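# Lay the boxed lamp flat, front up, on the stand

## Task

Put the fragile boxed lamp down lying flat on the display stand with its front side facing upward. All of the box must rest on the stand's top surface. It may touch the raised rim along the stand's edge but must not be propped up on it, and it may touch nothing else. Then release it and leave it lying still. The lamp breaks and the task fails if the box is dropped, falls or is bumped while not held or pressed, or if it is knocked or set down hard while held or pressed. The task also fails if the box ever touches the table or the stand's side below its top board, or if at the end the robot still grips the box or any other loose item or still bears much of the box's weight. Open the gripper and move away at the end. Knocking or putting anything off the table also fails.

## Robot and tools

Robot: one arm with six revolute joints and a parallel two-finger gripper. Joint order everywhere (rows, Joint positions, Joint velocities, torques): waist, shoulder, elbow, wrist pitch, wrist yaw, wrist roll, then the gripper. A loose object may occasionally be nudged by an outside push.

Frame: the scene frame has its origin on the table top under the arm's base, +z up, +y to the left when looking along +x. The base may be tilted relative to the table. end_effector_position (metres) and end_effector_quat_wxyz give the gripper pose in this frame, with linear and angular velocities in m/s and rad/s. This position is the point midway between the finger pads, 3 to 4 cm short of the fingertips; it can be inaccurate, more so far from the base. The fingers point along the gripper's +x axis and close along its y axis.

execute_actions takes "actions": a list holding one action, one wait, or nothing. An empty list only reports state (with pictures). An action is {"rows": [[...]], "steps": n}, n from 9 to 15 (default 15), each step 1/30 s. Each row has 7 numbers in [-1, 1], one row per step; if rows run out the last is repeated. The first six numbers are joint offsets, not absolute angles: each is measured from the joint angles in the most recent result that reported them (or, before any such result, or for a later call in the same reply, from where the arm is when the action begins). They do not accumulate from row to row, so sending all zeros drives the arm back to that reference. Scale: 1.0 equals 0.9615 rad for waist, shoulder and elbow, 1.713 rad for wrist pitch, 1.767 for wrist yaw, 1.728 for wrist roll. Joint ranges in rad: waist -3.054..3.054, shoulder 0.000..3.142, elbow 0.000..2.356, wrist pitch -1.571..1.571, wrist yaw -1.571..1.571, wrist roll -3.142..3.142. A call asking for more than 0.010 rad beyond a range end is refused and nothing moves; requests past the true end are clipped, reported as "joint sent to its limit" (possibly about an earlier action). The seventh number is the gripper opening, absolute: +1 fully open (pad gap 0.088 m), empty fingers meet near -0.80, lower values go no further. Closing fully takes at least about 0.5 s. Optional "pictures": true adds camera images.

A wait is {"steps": n} without rows, n up to 300; it commands nothing new and returns once n steps have passed since the previous result, counting the time spent replying. The simulation runs on while the model thinks; each result is captured 9 steps before its action ends, and those last steps play out before the next action starts. Between commands the arm keeps heading for the last target until it nearly stops or a step is HELD.

Motion limits: each joint's target is held within a lead of its measured angle (0.211 rad for waist, shoulder, elbow; 0.213 wrist pitch; 0.267 wrist yaw; 0.228 wrist roll), and all targets are scaled back if they would move the gripper more than 70 mm from where it is. Large changes therefore take several calls. Friction can leave a joint short of its target or ignore a tiny change, especially at long reach, so check Joint positions after each move.

Result lines: Joint positions (rad, last value the pad gap in m) and Joint velocities; joint torques (total drive output, with offsets and noise, nonzero even unloaded); grip_measured, the measured opening on the command scale. To hold something, command an opening well below grip_measured; the deeper below, the harder the squeeze (about 34 N per pad max; fast closing can press harder). Readings may be off by about 1 mm consistently. "joint command not followed" means a clearance check altered or blocked targets (mount blocks or posts count as arm). HELD marks steps where the row was not fully sent. TORQUE FAULT: if a joint hits its load limit (N m: waist 17.8, shoulder 22, elbow 22, wrist pitch 5.8, wrist yaw 5.78, wrist roll 5.42, held weight included) the arm halts 10 s and the rest of the call is dropped. MOTOR HOT warns from 50 °C; at 95 °C an OVER-TEMPERATURE FAULT holds the arm, and if it does not cool within 30 to 60 s power is cut and the arm goes limp, so avoid holding loads for long.

Cameras: cam_high, cam_low, cam_wrist, each 504x504, given in that order, with calibration (K, distortion, T_world_to_cam) accurate to a few degrees and millimetres. zoom_image takes "camera" and "region" [x0, y0, x1, y1] in image pixels from the top-left, at most 504x504, and magnifies that camera's latest image. show_instructions displays the scene's reference pages; read_manual returns URDF licence text. finished_scene takes "scene" (the current scene number), ends and grades that scene irreversibly and starts the next; replying with no tool call ends everything.

Cautions: lower the box slowly and set it down gently, flat and front up, entirely on the stand top, never touching the table or stand's side; avoid slamming, dropping or shoving it. Before finishing, open the gripper fully, lift clear so the robot carries none of the box's weight, and confirm the box is still.

Each tool is called after "Emit:" as name([rows], argument=value, ...), one row to a line, values as JSON.

Reference images:

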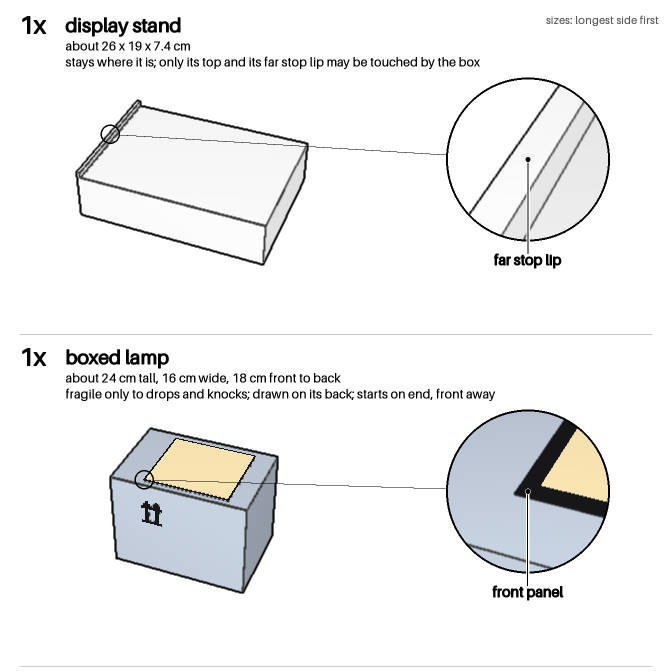

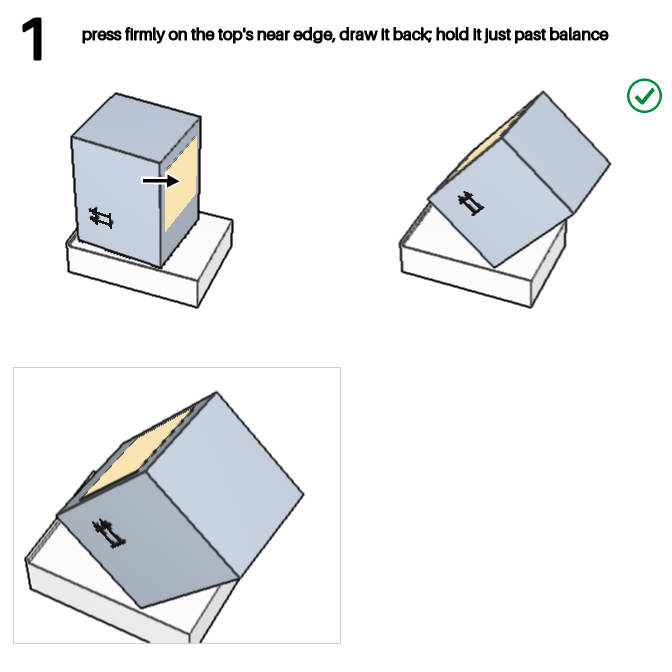

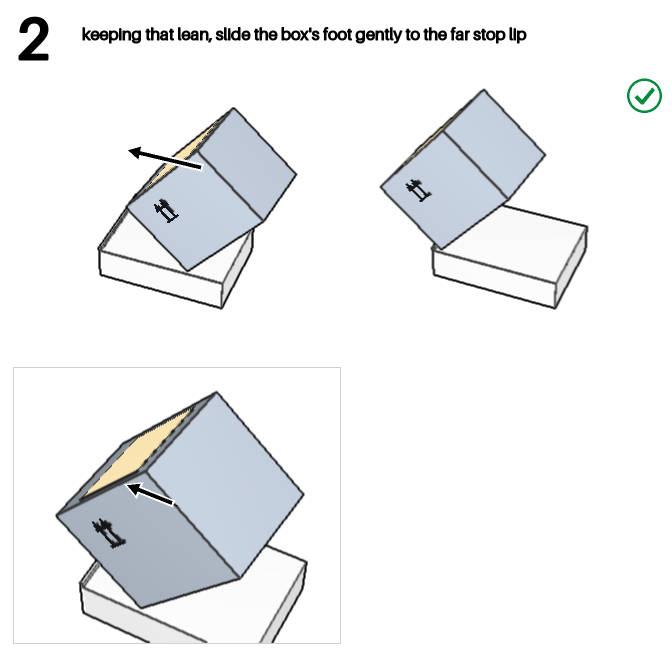

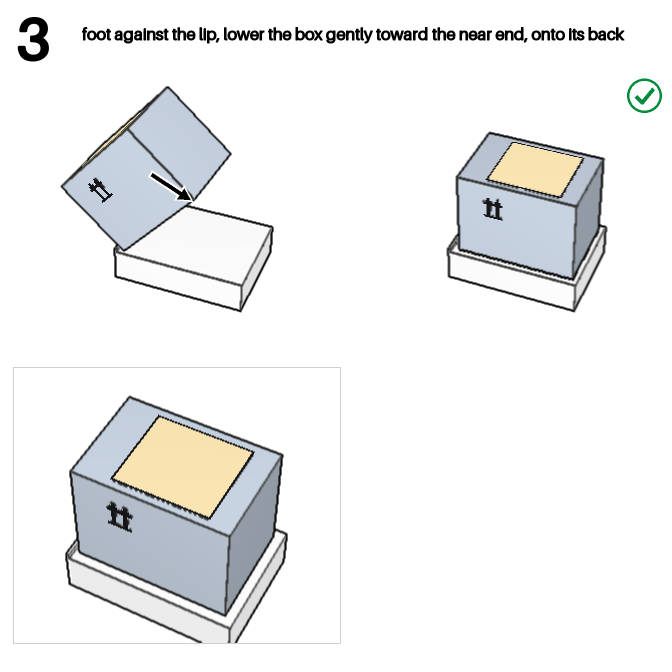

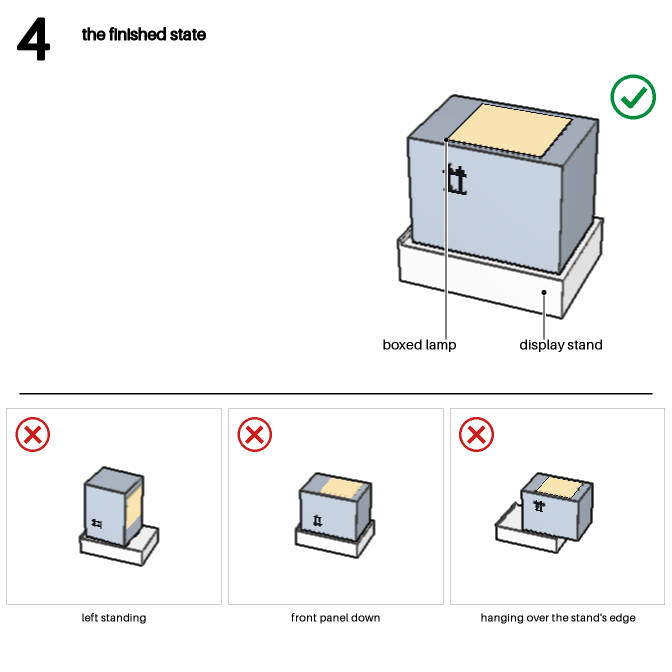

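## Session

Emit:
execute_actions(actions=[])

Scene clock: 0.00 s of 4970.00 s.
end_effector_position=(+0.0883, +0.1921, +0.3256) grip_measured=+0.846 end_effector_quat_wxyz=(-0.336, +0.626, -0.377, -0.594) end_effector_velocity=(-0.001, -0.000, -0.000) end_effector_angular_velocity=(+0.002, +0.012, -0.002)
Joint positions: [ 1.971  1.624  1.076 -1.526  0.593  0.095  0.08 ]
Joint velocities: [-0.002 -0.007 -0.002  0.007 -0.007 -0.007 -0.   ]
Joint torques (N m, as the arm reports them, + toward a larger angle): no reading
Motor temperatures (°C, as the motors report them): [28 26 24 25 25 25]
Heat: hottest waist 28 °C (+0.0 °C/min).

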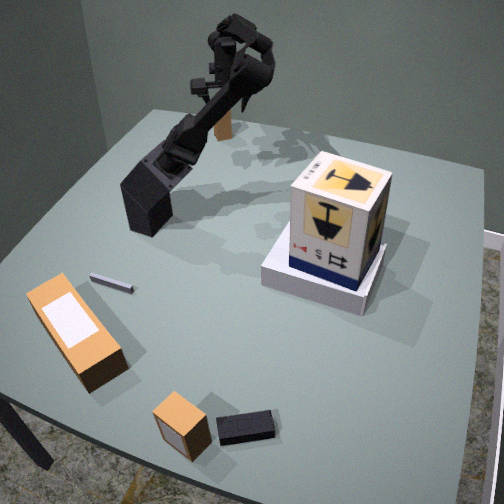

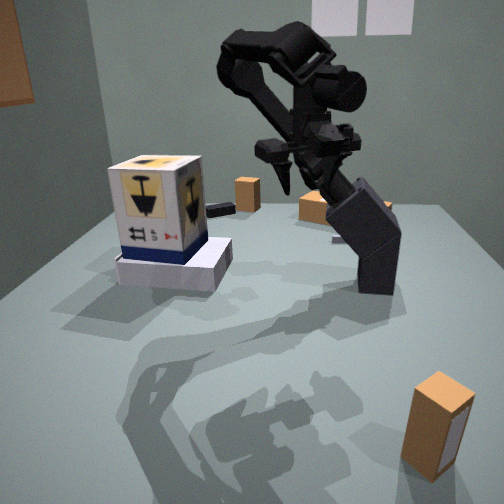

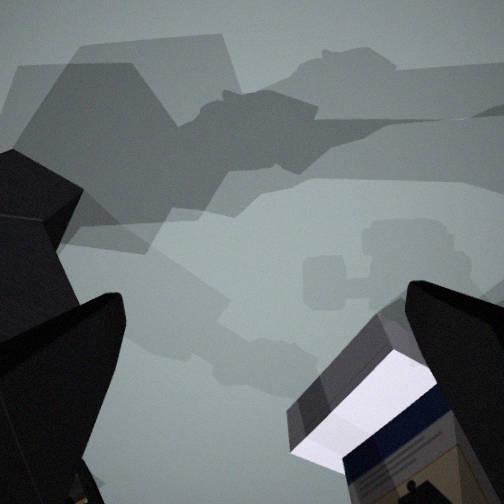

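Emit:
zoom_image(camera="cam_high", region=[240, 140, 420, 320])

Emit:
zoom_image(camera="cam_low", region=[90, 140, 250, 300])

Region (240, 140, 420, 320) of cam_high's 504x504 image, scaled by 2.800, with more detail than that image has.

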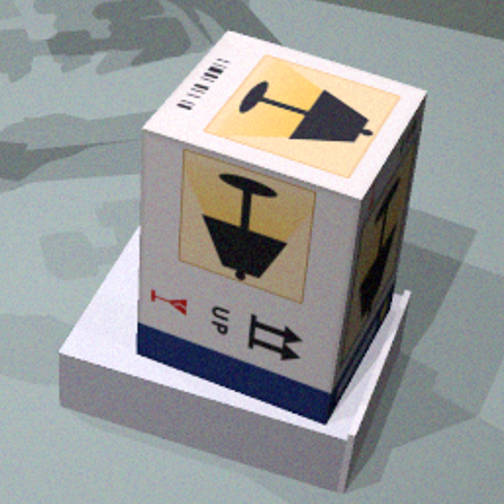

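Region (90, 140, 250, 300) of cam_low's 504x504 image, scaled by 3.150, with more detail than that image has.

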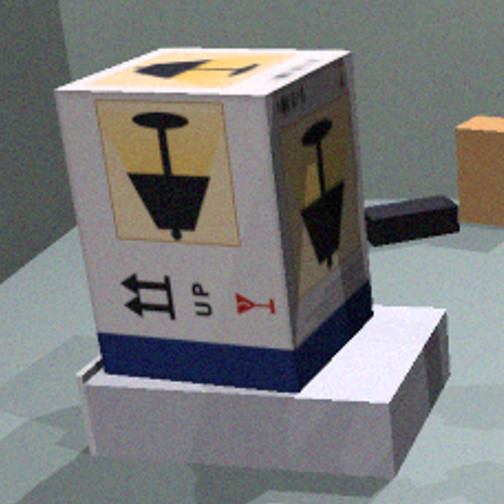

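Emit:
execute_actions([
  {"rows":[[-0.05,-0.1,0.03,0.04,-0.04,0.1,1],[-0.1,-0.2,0.06,0.08,-0.08,0.2,1],[-0.2,-0.35,0.1,0.13,-0.13,0.35,1],[-0.3,-0.5,0.15,0.18,-0.19,0.5,1],[-0.45,-0.7,0.21,0.25,-0.26,0.7,1],[-0.6,-0.893,0.272,0.325,-0.336,0.9,1]],"steps":15},
])

Emit:
execute_actions([
  {"steps":30},
])

Scene clock: 6.17 s of 4970.00 s.
end_effector_position=(+0.1097, +0.2349, +0.3615) grip_measured=+0.991 end_effector_quat_wxyz=(+0.472, -0.274, +0.615, +0.570) end_effector_velocity=(+0.376, +0.336, +0.392) end_effector_angular_velocity=(+1.154, +2.440, -3.850)
Joint positions: [ 1.77   1.397  1.181 -1.287  0.332  0.399  0.088]
Joint velocities: [-1.219 -1.204  1.136  1.179 -1.326  1.165  0.01 ]
Joint torques (N m, as the arm reports them, + toward a larger angle): [ 4.76 -1.74  4.52  0.28 -0.62  0.18]
Motor temperatures (°C, as the motors report them): [28 27 25 25 25 25]
Heat: hottest waist 28 °C (+0.0 °C/min).
Steps of this call (steps 1 to 90: nothing new was sent; then 2.97 s passed at rest; steps 91 to 96: the first 6 steps of this action). Readings (joint positions):
91: [1.967 1.613 1.077 -1.516 0.582 0.124]
92: [1.950 1.583 1.078 -1.481 0.546 0.184]
94: [1.867 1.488 1.110 -1.383 0.433 0.305]
96: the state above

Scene clock: 7.17 s of 4970.00 s.
end_effector_position=(+0.2882, +0.1775, +0.5021) grip_measured=+1.000 end_effector_quat_wxyz=(+0.342, +0.565, +0.733, +0.159) end_effector_velocity=(-0.001, -0.001, -0.002) end_effector_angular_velocity=(-0.010, +0.038, -0.007)
Joint positions: [ 1.397  0.767  1.345 -0.969  0.005  1.64   0.088]
Joint velocities: [-0.007 -0.002 -0.002 -0.007 -0.007  0.037  0.   ]
Joint torques (N m, as the arm reports them, + toward a larger angle): [ 0.21 -0.53  3.46  1.28 -0.7   0.18]
Motor temperatures (°C, as the motors report them): [28 27 25 25 25 25]
Heat: hottest waist 28 °C (+0.0 °C/min).
Kept back: nothing.
Steps of this call (steps 1 to 9: the last 9 steps of your previous action; steps 10 to 30: the robot went on to your last target). Readings (joint positions):
1: [1.730 1.356 1.215 -1.246 0.284 0.439]
2: [1.690 1.317 1.241 -1.203 0.233 0.482]
4: [1.608 1.236 1.275 -1.120 0.147 0.569]
8: [1.461 1.059 1.309 -1.018 0.059 0.768]
30: the state above

Emit:
execute_actions([
  {"rows":[[-1,0,0,0,0,0.866,1]],"steps":15},
])

Emit:
execute_actions([
  {"steps":14},
])

Scene clock: 7.73 s of 4970.00 s.
end_effector_position=(+0.3345, +0.1584, +0.4582) grip_measured=+1.000 end_effector_quat_wxyz=(+0.292, +0.675, +0.671, -0.094) end_effector_velocity=(+0.236, -0.162, -0.228) end_effector_angular_velocity=(-1.047, +1.685, -2.290)
Joint positions: [ 1.065  0.768  1.344 -0.969 -0.001  2.006  0.088]
Joint velocities: [-1.785 -0.007 -0.007  0.007  0.007  1.853  0.   ]
Joint torques (N m, as the arm reports them, + toward a larger angle): [ 0.07 -1.97  5.25  1.16 -0.27  0.19]
Motor temperatures (°C, as the motors report them): [28 27 25 25 25 25]
Heat: hottest waist 28 °C (+0.0 °C/min).
Steps of this call (steps 1 to 11: the robot went on to your last target; steps 12 to 17: the first 6 steps of this action). Readings (joint positions):
12: [1.367 0.768 1.345 -0.969 -0.007 1.686]
13: [1.304 0.768 1.344 -0.969 -0.005 1.755]
15: [1.184 0.768 1.344 -0.969 -0.002 1.880]
17: the state above

Scene clock: 8.20 s of 4970.00 s.
end_effector_position=(+0.3969, +0.0724, +0.3942) grip_measured=+1.000 end_effector_quat_wxyz=(+0.035, +0.825, +0.300, -0.477) end_effector_velocity=(+0.004, -0.026, -0.013) end_effector_angular_velocity=(+0.593, +0.900, -1.622)
Joint positions: [ 0.451  0.768  1.344 -0.969  0.004  2.884  0.088]
Joint velocities: [-0.159 -0.002 -0.002 -0.022 -0.022  1.883  0.   ]
Joint torques (N m, as the arm reports them, + toward a larger angle): [-0.15 -4.34  5.94  0.99 -0.17  0.27]
Motor temperatures (°C, as the motors report them): [28 27 25 25 25 25]
Heat: hottest waist 28 °C (+0.0 °C/min).
Kept back: nothing.
Steps of this call (steps 1 to 9: the last 9 steps of your previous action; steps 10 to 14: the robot went on to your last target). Readings (joint positions):
1: [1.006 0.768 1.344 -0.969 -0.001 2.068]
2: [0.946 0.768 1.344 -0.969 -0.001 2.131]
4: [0.828 0.768 1.344 -0.969 -0.001 2.257]
8: [0.591 0.768 1.344 -0.969 -0.001 2.508]
14: the state above

Emit:
execute_actions([
  {"rows":[[-0.1,0,0,0,0,0.149,1],[-0.2,0,0,0,0,0.149,1],[-0.3,0,0,0,0,0.149,1],[-0.38,0,0,0,0,0.149,1],[-0.45,0,0,0,0,0.149,1],[-0.5,0,0,0,0,0.149,1],[-0.55,0,0,0,0,0.149,1],[-0.591,0,0,0,0,0.149,1]],"steps":15},
])

Emit:
execute_actions([
  {"steps":15},
], pictures=true)

Scene clock: 8.70 s of 4970.00 s.
end_effector_position=(+0.4096, +0.0162, +0.3780) grip_measured=+1.000 end_effector_quat_wxyz=(-0.041, +0.842, +0.098, -0.528) end_effector_velocity=(+0.036, -0.355, -0.069) end_effector_angular_velocity=(-1.189, +0.131, -1.320)
Joint positions: [ 0.155  0.767  1.344 -0.969  0.001  3.125  0.088]
Joint velocities: [-1.785  0.002 -0.007 -0.007 -0.007  0.007  0.   ]
Joint torques (N m, as the arm reports them, + toward a larger angle): [-0.22 -5.09  6.35  0.93 -0.01  0.25]
Motor temperatures (°C, as the motors report them): [28 27 25 25 25 25]
Heat: hottest waist 28 °C (+0.0 °C/min).
joint sent to its limit — the command would take joint 6 (wrist roll) past its upper limit, so that joint was sent only as far as its limit.
Steps of this call (steps 1 to 9: the robot went on to your last target; steps 10 to 15: the first 6 steps of this action). Readings (joint positions):
10: [0.427 0.767 1.344 -0.969 0.002 3.120]
11: [0.391 0.768 1.344 -0.969 0.001 3.122]
13: [0.275 0.768 1.344 -0.969 0.002 3.124]
15: the state above

Scene clock: 9.20 s of 4970.00 s.
end_effector_position=(+0.4100, -0.0384, +0.3729) grip_measured=+1.000 end_effector_quat_wxyz=(-0.018, +0.843, -0.035, -0.536) end_effector_velocity=(-0.004, -0.003, -0.001) end_effector_angular_velocity=(-0.017, +0.009, -0.005)
Joint positions: [-0.113  0.768  1.344 -0.969  0.003  3.126  0.088]
Joint velocities: [-0.012 -0.007 -0.007 -0.007  0.007 -0.007  0.   ]
Joint torques (N m, as the arm reports them, + toward a larger angle): [-0.16 -4.99  6.33  0.91  0.09  0.23]
Motor temperatures (°C, as the motors report them): [28 27 25 25 25 25]
Heat: hottest waist 28 °C (+0.0 °C/min).
joint sent to its limit — the command would take joint 6 (wrist roll) past its upper limit, so that joint was sent only as far as its limit.
Kept back: nothing.
Steps of this call (steps 1 to 9: the last 9 steps of your previous action; steps 10 to 15: the robot went on to your last target). Readings (joint positions):
1: [0.096 0.767 1.344 -0.969 0.001 3.126]
2: [0.037 0.768 1.344 -0.969 0.001 3.126]
4: [-0.049 0.768 1.344 -0.969 0.004 3.126]
8: [-0.101 0.768 1.344 -0.969 0.003 3.126]
15: the state above
camera_calibration (this result's frames):
cam_wrist: T_world_to_cam=[[0.106572, 0.994087, 0.0208037, -0.00858401], [0.690733, -0.0890681, 0.717604, -0.524709], [0.715214, -0.0621065, -0.696141, 0.0432045], [0, 0, 0, 1]] pos_world=[0.332448, -0.0355183, 0.406788]

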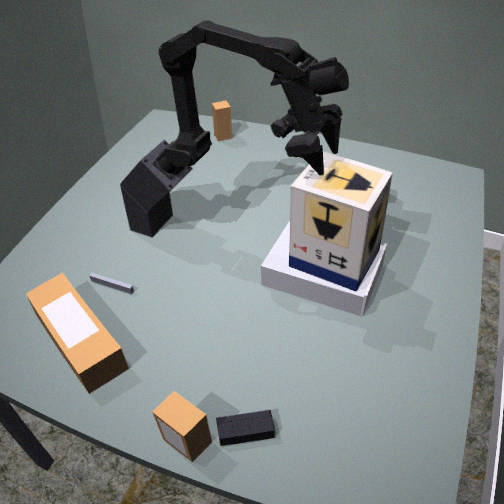

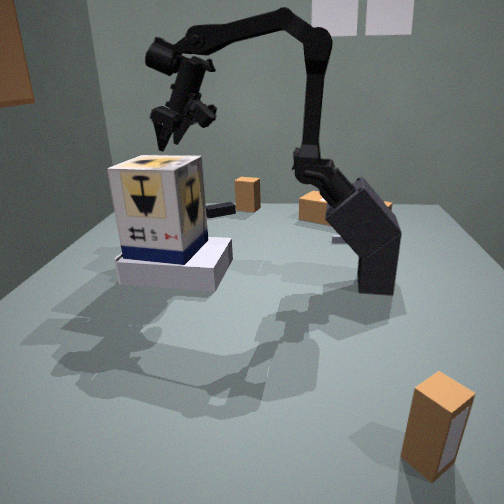

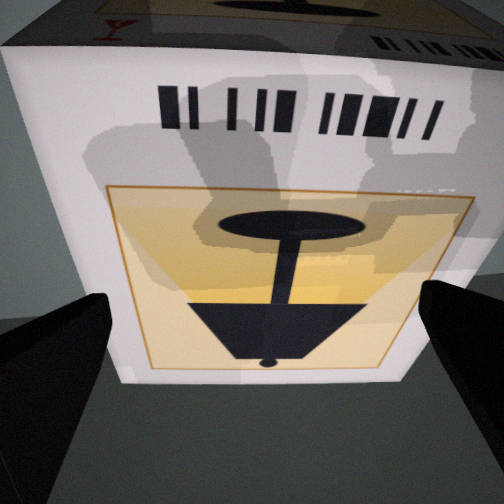

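Emit:
execute_actions([
  {"rows":[[0,-0.01,-0.02,0.006,0,0,1],[0,-0.025,-0.05,0.015,0,0,1],[0,-0.04,-0.08,0.025,0,0,1],[0,-0.055,-0.11,0.035,0,0,1],[0,-0.07,-0.14,0.044,0,0,1],[0,-0.08,-0.165,0.052,0,0,1],[0,-0.084,-0.18,0.057,0,0,1],[0,-0.084,-0.19,0.06,0,0,1],[0,-0.084,-0.197,0.063,0,0,1],[0,-0.084,-0.202,0.064,0,0,1]],"steps":15},
])

Emit:
execute_actions([
  {"steps":15},
], pictures=true)

Scene clock: 10.23 s of 4970.00 s.
end_effector_position=(+0.4023, -0.0379, +0.3634) grip_measured=+1.000 end_effector_quat_wxyz=(-0.018, +0.847, -0.036, -0.530) end_effector_velocity=(-0.098, +0.009, -0.111) end_effector_angular_velocity=(+0.009, +0.041, -0.009)
Joint positions: [-0.114  0.725  1.263 -0.916  0.003  3.126  0.088]
Joint velocities: [-0.007 -0.359 -0.745  0.344 -0.007  0.007  0.   ]
Joint torques (N m, as the arm reports them, + toward a larger angle): [ 0.14 -5.39  4.71  1.06 -0.01  0.03]
Motor temperatures (°C, as the motors report them): [28 27 25 25 25 25]
Heat: hottest waist 28 °C (+0.0 °C/min).
joint sent to its limit — the command would take joint 6 (wrist roll) past its upper limit, so that joint was sent only as far as its limit.
Steps of this call (steps 1 to 15: the robot went on to your last target; steps 16 to 25: nothing new was sent; steps 26 to 31: the first 6 steps of this action). Readings (joint positions):
26: [-0.114 0.767 1.344 -0.969 0.003 3.126]
27: [-0.114 0.765 1.340 -0.962 0.003 3.126]
29: [-0.114 0.749 1.310 -0.939 0.003 3.126]
31: the state above

Scene clock: 10.73 s of 4970.00 s.
end_effector_position=(+0.3916, -0.0369, +0.3443) grip_measured=+1.000 end_effector_quat_wxyz=(-0.018, +0.844, -0.036, -0.535) end_effector_velocity=(-0.003, +0.001, -0.001) end_effector_angular_velocity=(+0.003, +0.007, +0.008)
Joint positions: [-0.114  0.694  1.164 -0.862  0.003  3.126  0.088]
Joint velocities: [-0.002 -0.007 -0.007 -0.007 -0.007 -0.007  0.   ]
Joint torques (N m, as the arm reports them, + toward a larger angle): [ 0.02 -5.36  5.02  0.97  0.05 -0.02]
Motor temperatures (°C, as the motors report them): [28 27 25 25 25 25]
Heat: hottest waist 28 °C (+0.0 °C/min).
Kept back: nothing.
Steps of this call (steps 1 to 9: the last 9 steps of your previous action; steps 10 to 15: the robot went on to your last target). Readings (joint positions):
1: [-0.114 0.715 1.239 -0.905 0.003 3.126]
2: [-0.114 0.707 1.219 -0.895 0.003 3.126]
4: [-0.114 0.700 1.190 -0.879 0.003 3.126]
8: [-0.114 0.698 1.167 -0.866 0.003 3.126]
15: the state above
camera_calibration (this result's frames):
cam_wrist: T_world_to_cam=[[0.107393, 0.994015, 0.0200504, -0.00758677], [0.689891, -0.0890265, 0.718418, -0.491239], [0.715903, -0.0633202, -0.695322, 0.0360095], [0, 0, 0, 1]] pos_world=[0.313936, -0.0339118, 0.378105]

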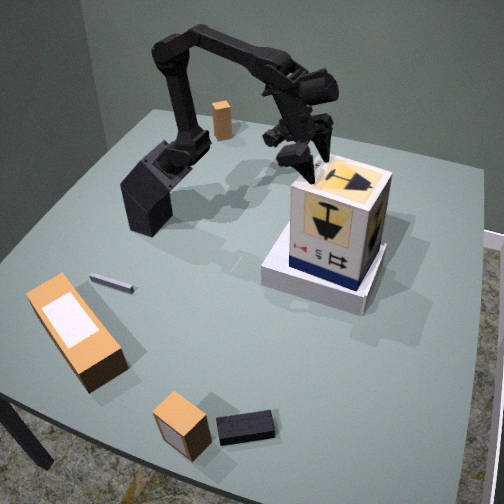

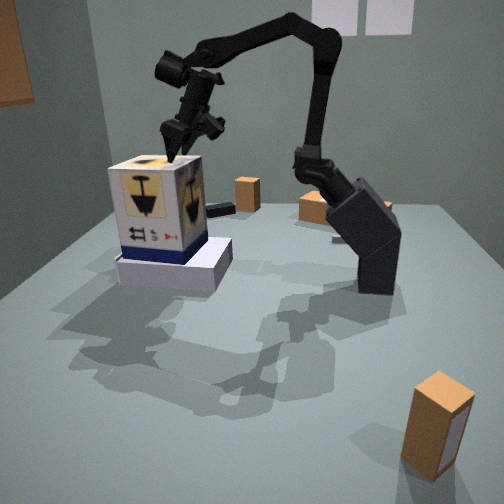

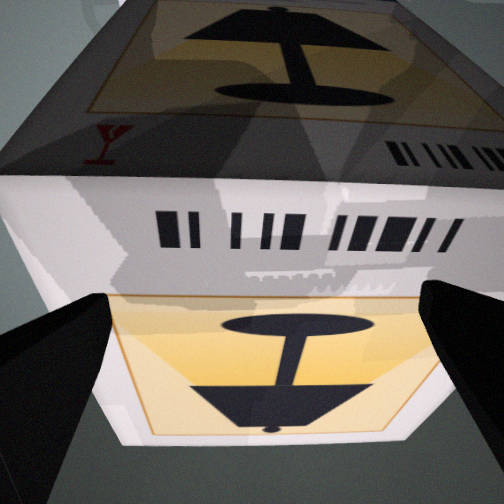

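Emit:
execute_actions([
  {"rows":[[0,0,-0.015,0.003,0,0,1],[0,0,-0.02,0.006,0,0,1],[0,0,-0.025,0.009,0,0,1],[0,0,-0.03,0.012,0,0,1],[0,0,-0.035,0.015,0,0,1],[0,0,-0.04,0.018,0,0,1],[0,0,-0.045,0.021,0,0,1],[0,0,-0.05,0.024,0,0,1],[0,0,-0.055,0.026,0,0,1],[0,0,-0.06,0.026,0,0,1],[0,0,-0.065,0.026,0,0,1]],"steps":15},
])

Emit:
execute_actions([
  {"steps":15},
])

Scene clock: 11.53 s of 4970.00 s.
end_effector_position=(+0.3923, -0.0369, +0.3414) grip_measured=+1.000 end_effector_quat_wxyz=(-0.018, +0.845, -0.036, -0.533) end_effector_velocity=(-0.007, +0.001, -0.034) end_effector_angular_velocity=(+0.003, +0.017, +0.008)
Joint positions: [-0.114  0.694  1.151 -0.844  0.003  3.126  0.088]
Joint velocities: [-0.002 -0.007 -0.134  0.11  -0.007 -0.007  0.   ]
Joint torques (N m, as the arm reports them, + toward a larger angle): [ 0.   -4.6   5.01  1.06  0.08  0.02]
Motor temperatures (°C, as the motors report them): [28 27 25 25 25 25]
Heat: hottest waist 28 °C (+0.0 °C/min).
Steps of this call (steps 1 to 15: the robot went on to your last target; steps 16 to 18: nothing new was sent; steps 19 to 24: the first 6 steps of this action). Readings (joint positions):
19: [-0.114 0.694 1.164 -0.861 0.003 3.126]
20: [-0.114 0.694 1.163 -0.859 0.003 3.126]
22: [-0.114 0.694 1.159 -0.852 0.003 3.126]
24: the state above

Scene clock: 12.03 s of 4970.00 s.
end_effector_position=(+0.3918, -0.0367, +0.3376) grip_measured=+1.000 end_effector_quat_wxyz=(-0.018, +0.847, -0.036, -0.530) end_effector_velocity=(-0.003, +0.002, -0.002) end_effector_angular_velocity=(-0.000, +0.012, +0.025)
Joint positions: [-0.114  0.686  1.127 -0.82   0.001  3.127  0.088]
Joint velocities: [ 0.002 -0.002 -0.007 -0.007 -0.007 -0.022  0.   ]
Joint torques (N m, as the arm reports them, + toward a larger angle): [ 0.02 -3.8   3.49  1.04  0.05 -0.01]
Motor temperatures (°C, as the motors report them): [28 27 25 25 25 25]
Heat: hottest waist 28 °C (+0.0 °C/min).
Kept back: nothing.
Steps of this call (steps 1 to 9: the last 9 steps of your previous action; steps 10 to 15: the robot went on to your last target). Readings (joint positions):
1: [-0.114 0.694 1.146 -0.840 0.003 3.126]
2: [-0.114 0.694 1.142 -0.836 0.002 3.127]
4: [-0.114 0.692 1.137 -0.830 0.002 3.127]
8: [-0.114 0.687 1.129 -0.822 0.001 3.127]
15: the state above

Emit:
execute_actions([
  {"rows":[[0,0.012,-0.03,-0.003,0,0,1],[0,0.018,-0.035,-0.007,0,0,1],[0,0.024,-0.04,-0.011,0,0,1],[0,0.031,-0.047,-0.017,0,0,1],[0,0.031,-0.047,-0.017,0,0,1],[0,0.024,-0.051,-0.02,0,0,1],[0,0.017,-0.055,-0.022,0,0,1],[0,0.01,-0.059,-0.025,0,0,1],[0,0.003,-0.063,-0.027,0,0,1],[0,-0.004,-0.067,-0.03,0,0,1],[0,-0.011,-0.071,-0.033,0,0,1],[0,-0.018,-0.075,-0.035,0,0,1],[0,-0.025,-0.08,-0.038,0,0,1],[0,-0.033,-0.084,-0.04,0,0,1],[0,-0.04,-0.088,-0.043,0,0,1]],"steps":15},
])

Emit:
execute_actions([
  {"steps":20},
], pictures=true)

Scene clock: 13.43 s of 4970.00 s.
end_effector_position=(+0.3907, -0.0366, +0.3358) grip_measured=+1.000 end_effector_quat_wxyz=(-0.018, +0.845, -0.035, -0.533) end_effector_velocity=(-0.009, +0.004, -0.005) end_effector_angular_velocity=(+0.012, +0.041, +0.028)
Joint positions: [-0.114  0.687  1.123 -0.821  0.001  3.127  0.088]
Joint velocities: [-0.002 -0.002 -0.007 -0.037 -0.022 -0.022  0.   ]
Joint torques (N m, as the arm reports them, + toward a larger angle): [-0.07 -2.33  1.53 -0.78 -0.01  0.01]
Motor temperatures (°C, as the motors report them): [28 27 25 26 25 25]
Heat: hottest waist 28 °C (+0.0 °C/min).
Steps of this call (steps 1 to 15: the robot went on to your last target; steps 16 to 36: nothing new was sent; steps 37 to 42: the first 6 steps of this action). Readings (joint positions):
37: [-0.114 0.686 1.126 -0.819 0.001 3.127]
38: [-0.114 0.686 1.125 -0.819 0.001 3.127]
40: [-0.114 0.686 1.124 -0.819 0.001 3.127]
42: the state above

Scene clock: 14.10 s of 4970.00 s.
end_effector_position=(+0.3724, -0.0348, +0.3370) grip_measured=+1.000 end_effector_quat_wxyz=(-0.017, +0.839, -0.034, -0.542) end_effector_velocity=(-0.005, +0.001, -0.001) end_effector_angular_velocity=(+0.004, +0.017, +0.008)
Joint positions: [-0.114  0.632  1.091 -0.866  0.001  3.123  0.088]
Joint velocities: [-0.002 -0.007 -0.002 -0.022 -0.007 -0.007  0.   ]
Joint torques (N m, as the arm reports them, + toward a larger angle): [ 0.01 -2.7   0.62 -1.13  0.03  0.09]
Motor temperatures (°C, as the motors report them): [28 27 25 26 25 25]
Heat: hottest waist 28 °C (+0.0 °C/min).
Kept back: nothing.
Steps of this call (steps 1 to 9: the last 9 steps of your previous action; steps 10 to 20: the robot went on to your last target). Readings (joint positions):
1: [-0.114 0.687 1.122 -0.822 0.001 3.127]
2: [-0.114 0.687 1.122 -0.822 0.001 3.127]
4: [-0.114 0.681 1.119 -0.829 0.001 3.127]
8: [-0.114 0.656 1.105 -0.849 0.001 3.126]
20: the state above
camera_calibration (this result's frames):
cam_wrist: T_world_to_cam=[[0.10418, 0.99436, 0.0198498, -0.00613167], [0.701577, -0.0876219, 0.707186, -0.473139], [0.704937, -0.0597485, -0.706748, 0.0528552], [0, 0, 0, 1]] pos_world=[0.295322, -0.0322022, 0.372075]

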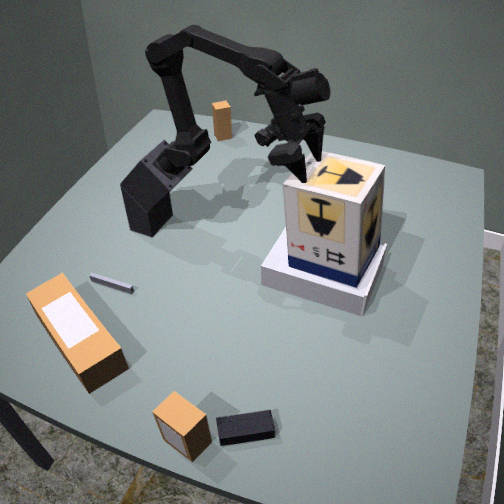

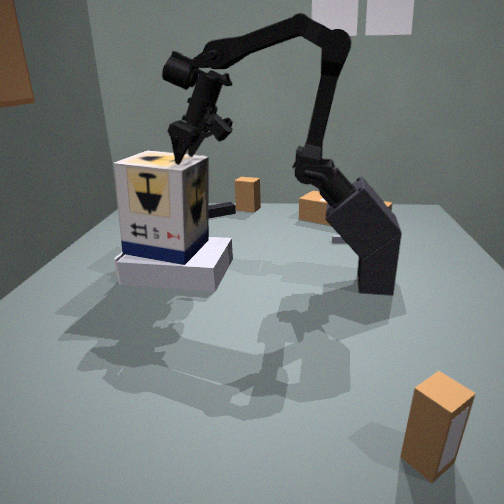

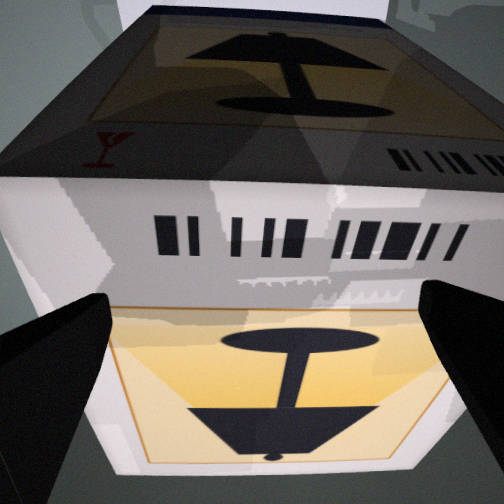

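Emit:
execute_actions([
  {"rows":[[0,0.01,-0.055,-0.019,0,0,1],[0,0.001,-0.06,-0.022,0,0,1],[0,-0.008,-0.066,-0.025,0,0,1],[0,-0.017,-0.071,-0.029,0,0,1],[0,-0.026,-0.077,-0.032,0,0,1],[0,-0.035,-0.082,-0.035,0,0,1],[0,-0.044,-0.088,-0.039,0,0,1],[0,-0.053,-0.093,-0.042,0,0,1],[0,-0.066,-0.102,-0.044,0,0,1],[0,-0.079,-0.11,-0.045,0,0,1],[0,-0.092,-0.119,-0.047,0,0,1],[0,-0.105,-0.128,-0.048,0,0,1],[0,-0.118,-0.137,-0.05,0,0,1],[0,-0.132,-0.146,-0.052,0,0,1],[0,-0.145,-0.154,-0.053,0,0,1]],"steps":15},
])

Emit:
execute_actions([
  {"steps":18},
], pictures=true)

Scene clock: 15.57 s of 4970.00 s.
end_effector_position=(+0.3630, -0.0337, +0.3376) grip_measured=+1.000 end_effector_quat_wxyz=(-0.017, +0.837, -0.032, -0.546) end_effector_velocity=(-0.078, +0.012, +0.005) end_effector_angular_velocity=(+0.016, +0.065, +0.048)
Joint positions: [-0.113  0.602  1.073 -0.888  0.001  3.12   0.088]
Joint velocities: [ 0.007 -0.256 -0.154 -0.168 -0.022 -0.037  0.   ]
Joint torques (N m, as the arm reports them, + toward a larger angle): [ 0.05 -2.32  0.68 -1.05  0.02  0.1 ]
Motor temperatures (°C, as the motors report them): [28 27 25 26 25 25]
Heat: hottest waist 28 °C (+0.0 °C/min).
Steps of this call (steps 1 to 15: the robot went on to your last target; steps 16 to 38: nothing new was sent; steps 39 to 44: the first 6 steps of this action). Readings (joint positions):
39: [-0.114 0.631 1.090 -0.866 0.001 3.122]
40: [-0.114 0.629 1.088 -0.867 0.001 3.122]
42: [-0.113 0.618 1.082 -0.875 0.001 3.121]
44: the state above

Scene clock: 16.17 s of 4970.00 s.
end_effector_position=(+0.3292, -0.0302, +0.3369) grip_measured=+1.000 end_effector_quat_wxyz=(-0.016, +0.833, -0.030, -0.552) end_effector_velocity=(-0.005, -0.004, -0.003) end_effector_angular_velocity=(-0.027, +0.015, -0.007)
Joint positions: [-0.112  0.478  0.988 -0.94  -0.001  3.117  0.088]
Joint velocities: [-0.007 -0.007 -0.012 -0.007  0.022 -0.007  0.   ]
Joint torques (N m, as the arm reports them, + toward a larger angle): [-0.3  -1.51  1.24 -0.33  0.14  0.24]
Motor temperatures (°C, as the motors report them): [28 27 25 26 25 25]
Heat: hottest waist 28 °C (+0.0 °C/min).
Kept back: nothing.
Steps of this call (steps 1 to 9: the last 9 steps of your previous action; steps 10 to 18: the robot went on to your last target). Readings (joint positions):
1: [-0.112 0.594 1.068 -0.893 0.001 3.120]
2: [-0.112 0.586 1.063 -0.899 0.001 3.120]
4: [-0.112 0.567 1.051 -0.909 0.001 3.120]
8: [-0.112 0.521 1.018 -0.925 0.001 3.120]
18: the state above
camera_calibration (this result's frames):
cam_wrist: T_world_to_cam=[[0.0965164, 0.995129, 0.0200733, -0.00374147], [0.718171, -0.0835897, 0.690827, -0.442138], [0.68914, -0.0522601, -0.722741, 0.0943444], [0, 0, 0, 1]] pos_world=[0.252875, -0.0283045, 0.373703]

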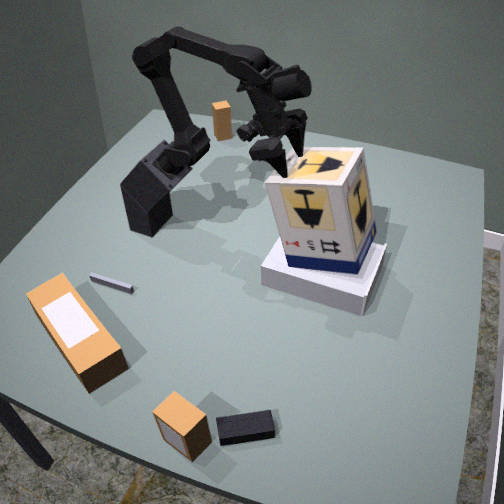

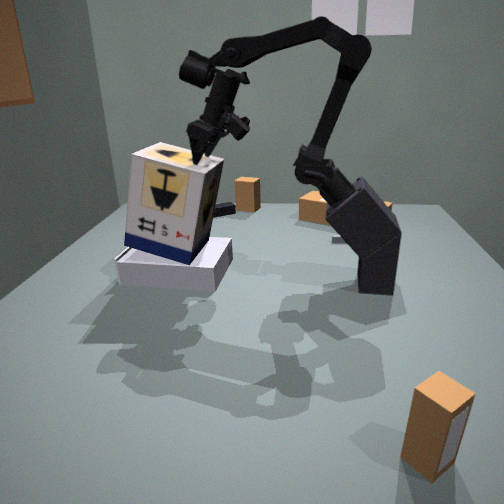

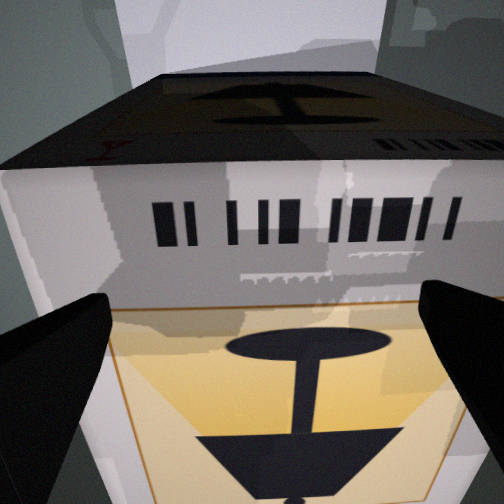

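Emit:
execute_actions([
  {"rows":[[0,0.008,-0.052,-0.011,0,0.002,1],[0,-0.004,-0.06,-0.012,0,0.002,1],[0,-0.016,-0.068,-0.014,0,0.002,1],[0,-0.028,-0.076,-0.015,0,0.002,1],[0,-0.04,-0.084,-0.017,0,0.002,1],[0,-0.053,-0.092,-0.018,0,0.002,1],[0,-0.065,-0.1,-0.02,0,0.002,1],[0,-0.077,-0.108,-0.021,0,0.002,1],[0,-0.085,-0.113,-0.025,0,0.002,1],[0,-0.093,-0.117,-0.029,0,0.002,1],[0,-0.101,-0.122,-0.033,0,0.002,1],[0,-0.109,-0.126,-0.037,0,0.002,1],[0,-0.117,-0.131,-0.041,0,0.002,1],[0,-0.125,-0.136,-0.045,0,0.002,1],[0,-0.133,-0.14,-0.048,0,0.002,1]],"steps":15},
])

Emit:
execute_actions([
  {"steps":18},
], pictures=true)

Scene clock: 17.27 s of 4970.00 s.
end_effector_position=(+0.3203, -0.0295, +0.3360) grip_measured=+1.000 end_effector_quat_wxyz=(-0.016, +0.834, -0.030, -0.551) end_effector_velocity=(-0.082, +0.008, -0.009) end_effector_angular_velocity=(+0.003, +0.012, +0.008)
Joint positions: [-0.112  0.441  0.961 -0.949 -0.     3.117  0.088]
Joint velocities: [-0.002 -0.325 -0.227 -0.11  -0.007 -0.007  0.   ]
Joint torques (N m, as the arm reports them, + toward a larger angle): [ 0.05 -1.57  1.36 -0.4   0.02  0.15]
Motor temperatures (°C, as the motors report them): [28 27 25 26 25 25]
Heat: hottest waist 28 °C (+0.0 °C/min).
Steps of this call (steps 1 to 15: the robot went on to your last target; steps 16 to 27: nothing new was sent; steps 28 to 33: the first 6 steps of this action). Readings (joint positions):
28: [-0.112 0.477 0.987 -0.940 -0.001 3.117]
29: [-0.112 0.473 0.985 -0.940 -0.001 3.117]
31: [-0.112 0.460 0.975 -0.942 -0.001 3.117]
33: the state above

Scene clock: 17.87 s of 4970.00 s.
end_effector_position=(+0.2897, -0.0267, +0.3303) grip_measured=+1.000 end_effector_quat_wxyz=(-0.017, +0.825, -0.030, -0.563) end_effector_velocity=(-0.003, +0.003, -0.000) end_effector_angular_velocity=(+0.011, +0.001, +0.027)
Joint positions: [-0.112  0.339  0.892 -1.012  0.     3.117  0.088]
Joint velocities: [-0.002 -0.012 -0.007 -0.007 -0.022 -0.022  0.   ]
Joint torques (N m, as the arm reports them, + toward a larger angle): [-0.16 -1.26  1.95  0.04 -0.01  0.15]
Motor temperatures (°C, as the motors report them): [28 27 25 26 25 25]
Heat: hottest waist 28 °C (+0.0 °C/min).
Kept back: nothing.
Steps of this call (steps 1 to 9: the last 9 steps of your previous action; steps 10 to 18: the robot went on to your last target). Readings (joint positions):
1: [-0.112 0.430 0.953 -0.952 -0.000 3.117]
2: [-0.112 0.419 0.945 -0.956 -0.000 3.117]
4: [-0.112 0.398 0.931 -0.964 -0.000 3.117]
8: [-0.112 0.366 0.910 -0.990 0.000 3.117]
18: the state above
camera_calibration (this result's frames):
cam_wrist: T_world_to_cam=[[0.0976433, 0.995034, 0.0193291, -0.0033653], [0.737546, -0.0853885, 0.669877, -0.407693], [0.668201, -0.0511529, -0.74222, 0.129499], [0, 0, 0, 1]] pos_world=[0.214489, -0.0248395, 0.369286]

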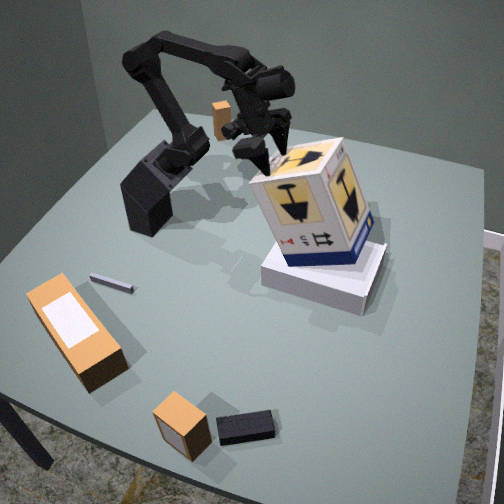

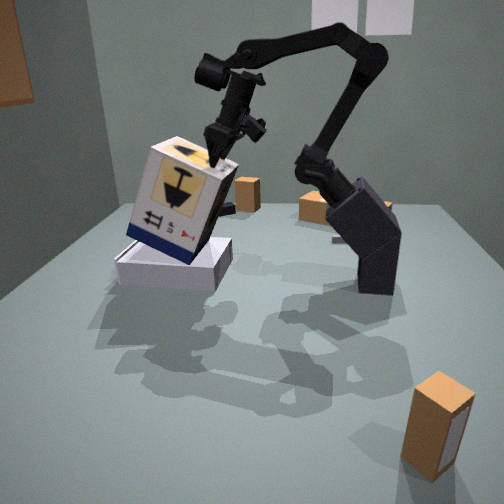

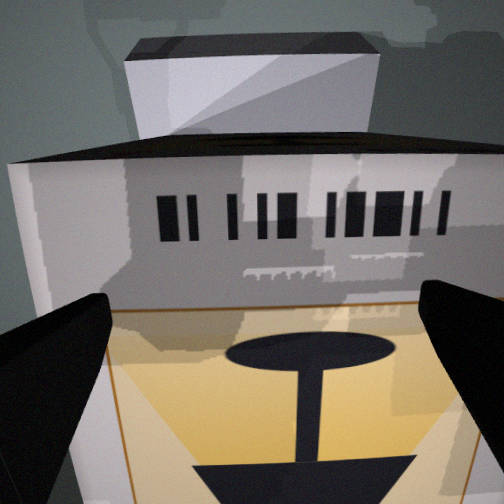

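Emit:
execute_actions([
  {"rows":[[0,0.005,-0.044,-0.009,0,0.002,1],[0,-0.003,-0.049,-0.013,0,0.002,1],[0,-0.012,-0.054,-0.017,0,0.002,1],[0,-0.02,-0.059,-0.021,0,0.002,1],[0,-0.029,-0.064,-0.025,0,0.002,1],[0,-0.037,-0.069,-0.029,0,0.002,1],[0,-0.046,-0.074,-0.033,0,0.002,1],[0,-0.054,-0.081,-0.036,0,0.002,1],[0,-0.063,-0.087,-0.038,0,0.002,1],[0,-0.071,-0.094,-0.041,0,0.002,1],[0,-0.08,-0.1,-0.044,0,0.002,1],[0,-0.088,-0.107,-0.046,0,0.002,1],[0,-0.096,-0.114,-0.049,0,0.002,1],[0,-0.105,-0.12,-0.052,0,0.002,1],[0,-0.113,-0.127,-0.054,0,0.002,1]],"steps":15},
])

Emit:
execute_actions([
  {"steps":18},
], pictures=true)

Scene clock: 18.83 s of 4970.00 s.
end_effector_position=(+0.2797, -0.0259, +0.3279) grip_measured=+1.000 end_effector_quat_wxyz=(-0.017, +0.821, -0.030, -0.570) end_effector_velocity=(-0.084, +0.008, -0.024) end_effector_angular_velocity=(+0.022, +0.157, -0.006)
Joint positions: [-0.112  0.311  0.874 -1.039  0.001  3.117  0.088]
Joint velocities: [-0.002 -0.222 -0.154 -0.227 -0.007  0.007  0.   ]
Joint torques (N m, as the arm reports them, + toward a larger angle): [-0.07 -1.21  2.18  0.24 -0.02  0.16]
Motor temperatures (°C, as the motors report them): [28 27 25 26 25 25]
Heat: hottest waist 28 °C (+0.0 °C/min).
Steps of this call (steps 1 to 15: the robot went on to your last target; steps 16 to 23: nothing new was sent; steps 24 to 29: the first 6 steps of this action). Readings (joint positions):
24: [-0.112 0.337 0.891 -1.012 0.000 3.117]
25: [-0.112 0.335 0.890 -1.014 0.000 3.117]
27: [-0.112 0.325 0.883 -1.024 0.000 3.117]
29: the state above

Scene clock: 19.43 s of 4970.00 s.
end_effector_position=(+0.2477, -0.0234, +0.3131) grip_measured=+1.000 end_effector_quat_wxyz=(-0.017, +0.803, -0.030, -0.595) end_effector_velocity=(-0.006, +0.001, -0.007) end_effector_angular_velocity=(+0.002, +0.027, +0.004)
Joint positions: [-0.112  0.224  0.794 -1.107  0.004  3.117  0.088]
Joint velocities: [-0.007 -0.002 -0.022 -0.007 -0.007 -0.007  0.   ]
Joint torques (N m, as the arm reports them, + toward a larger angle): [ 0.2  -1.28  3.41  0.86 -0.14  0.05]
Motor temperatures (°C, as the motors report them): [28 27 25 26 25 25]
Heat: hottest waist 28 °C (+0.0 °C/min).
Kept back: nothing.
Steps of this call (steps 1 to 9: the last 9 steps of your previous action; steps 10 to 18: the robot went on to your last target). Readings (joint positions):
1: [-0.112 0.303 0.869 -1.046 0.001 3.117]
2: [-0.112 0.296 0.863 -1.052 0.001 3.117]
4: [-0.112 0.280 0.852 -1.064 0.001 3.117]
8: [-0.112 0.248 0.826 -1.086 0.002 3.117]
18: the state above
camera_calibration (this result's frames):
cam_wrist: T_world_to_cam=[[0.0999171, 0.994876, 0.0154561, -0.00162372], [0.787283, -0.0885481, 0.6102, -0.358626], [0.608442, -0.0488011, -0.792097, 0.175448], [0, 0, 0, 1]] pos_world=[0.175753, -0.0215782, 0.357831]

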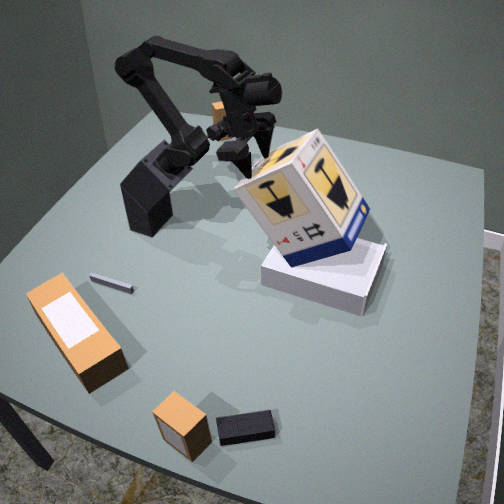

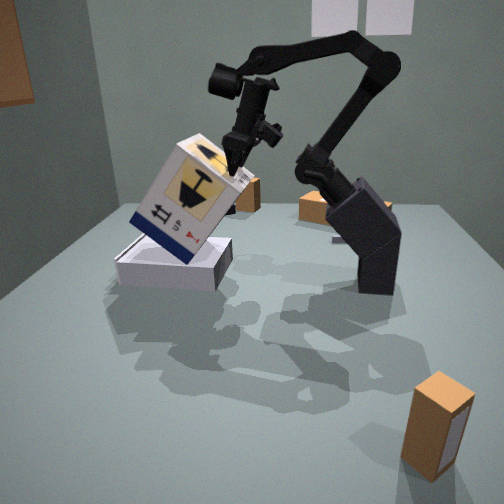

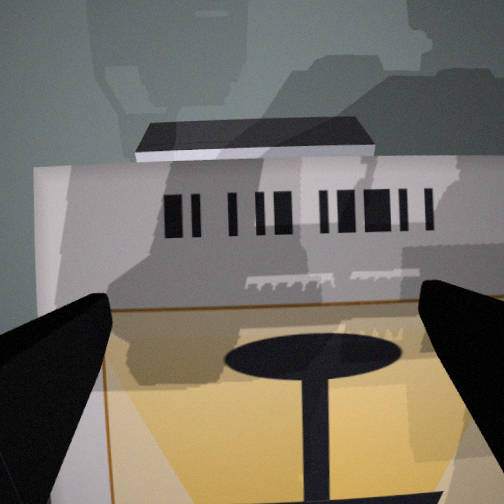

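Emit:
execute_actions([
  {"rows":[[0,0.014,-0.025,0.005,0,0.002,1],[0,0.022,-0.026,0.012,0,0.002,1],[0,0.03,-0.027,0.02,0,0.002,1],[0,0.038,-0.027,0.027,0,0.002,1],[0,0.046,-0.027,0.035,0,0.002,1],[0,0.054,-0.027,0.043,0,0.002,1],[0,0.062,-0.027,0.05,0,0.002,1],[0,0.07,-0.027,0.058,0,0.002,1],[0,0.078,-0.027,0.065,0,0.002,1],[0,0.086,-0.027,0.073,0,0.002,1],[0,0.094,-0.027,0.081,0,0.002,1],[0,0.103,-0.027,0.088,0,0.002,1],[0,0.111,-0.027,0.096,0,0.002,1],[0,0.119,-0.027,0.104,0,0.002,1],[0,0.127,-0.027,0.111,0,0.002,1]],"steps":15},
])

Emit:
execute_actions([
  {"steps":18},
], pictures=true)

Scene clock: 20.37 s of 4970.00 s.
end_effector_position=(+0.2560, -0.0240, +0.3113) grip_measured=+1.000 end_effector_quat_wxyz=(-0.017, +0.807, -0.030, -0.589) end_effector_velocity=(+0.074, -0.015, -0.023) end_effector_angular_velocity=(-0.060, -0.080, -0.011)
Joint positions: [-0.112  0.245  0.791 -1.067  0.003  3.117  0.088]
Joint velocities: [-0.002  0.247 -0.012  0.344  0.051 -0.007  0.   ]
Joint torques (N m, as the arm reports them, + toward a larger angle): [-0.19 -0.66  3.62  0.98  0.    0.12]
Motor temperatures (°C, as the motors report them): [28 27 25 26 25 25]
Heat: hottest waist 28 °C (+0.0 °C/min).
Steps of this call (steps 1 to 15: the robot went on to your last target; steps 16 to 22: nothing new was sent; steps 23 to 28: the first 6 steps of this action). Readings (joint positions):
23: [-0.112 0.224 0.793 -1.107 0.004 3.117]
24: [-0.112 0.225 0.793 -1.107 0.004 3.117]
26: [-0.112 0.231 0.792 -1.093 0.004 3.117]
28: the state above

Scene clock: 20.97 s of 4970.00 s.
end_effector_position=(+0.2854, -0.0268, +0.3015) grip_measured=+1.000 end_effector_quat_wxyz=(-0.016, +0.820, -0.031, -0.572) end_effector_velocity=(+0.004, +0.003, +0.000) end_effector_angular_velocity=(+0.015, -0.019, +0.013)
Joint positions: [-0.112  0.337  0.783 -0.924  0.004  3.117  0.088]
Joint velocities: [-0.002  0.002 -0.002  0.022 -0.022 -0.007  0.   ]
Joint torques (N m, as the arm reports them, + toward a larger angle): [-0.1  -1.48  4.52  1.11  0.03  0.14]
Motor temperatures (°C, as the motors report them): [28 27 25 26 25 25]
Heat: hottest waist 28 °C (+0.0 °C/min).
Kept back: nothing.
Steps of this call (steps 1 to 9: the last 9 steps of your previous action; steps 10 to 18: the robot went on to your last target). Readings (joint positions):
1: [-0.112 0.254 0.791 -1.055 0.003 3.117]
2: [-0.112 0.262 0.789 -1.044 0.003 3.117]
4: [-0.112 0.278 0.787 -1.020 0.004 3.117]
8: [-0.112 0.309 0.785 -0.968 0.004 3.117]
18: the state above
camera_calibration (this result's frames):
cam_wrist: T_world_to_cam=[[0.0987983, 0.994981, 0.0158389, -0.00161546], [0.750518, -0.0849566, 0.655366, -0.384513], [0.653423, -0.0528617, -0.755145, 0.119065], [0, 0, 0, 1]] pos_world=[0.210944, -0.0247656, 0.341934]

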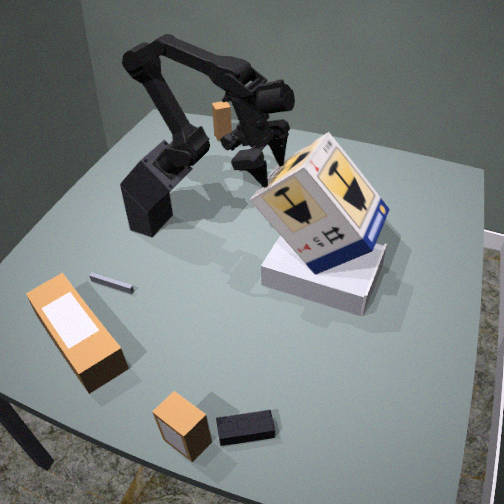

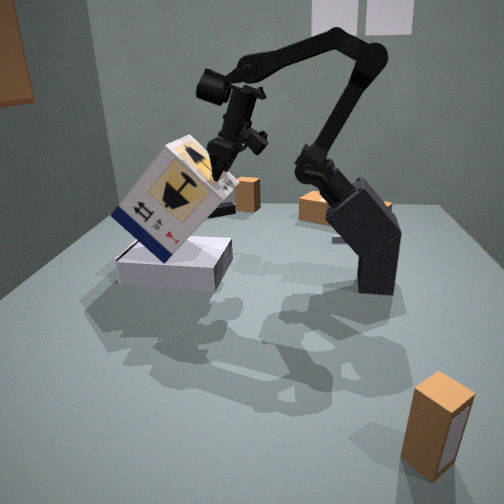

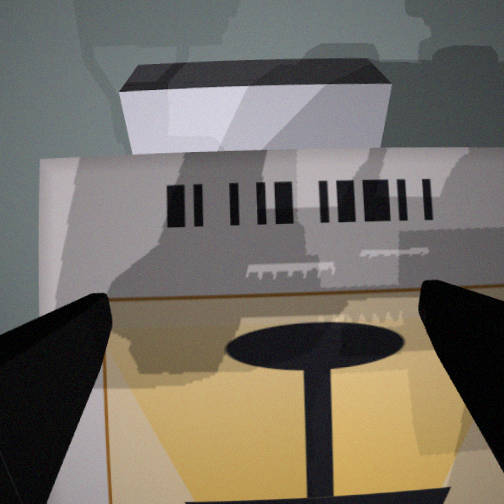

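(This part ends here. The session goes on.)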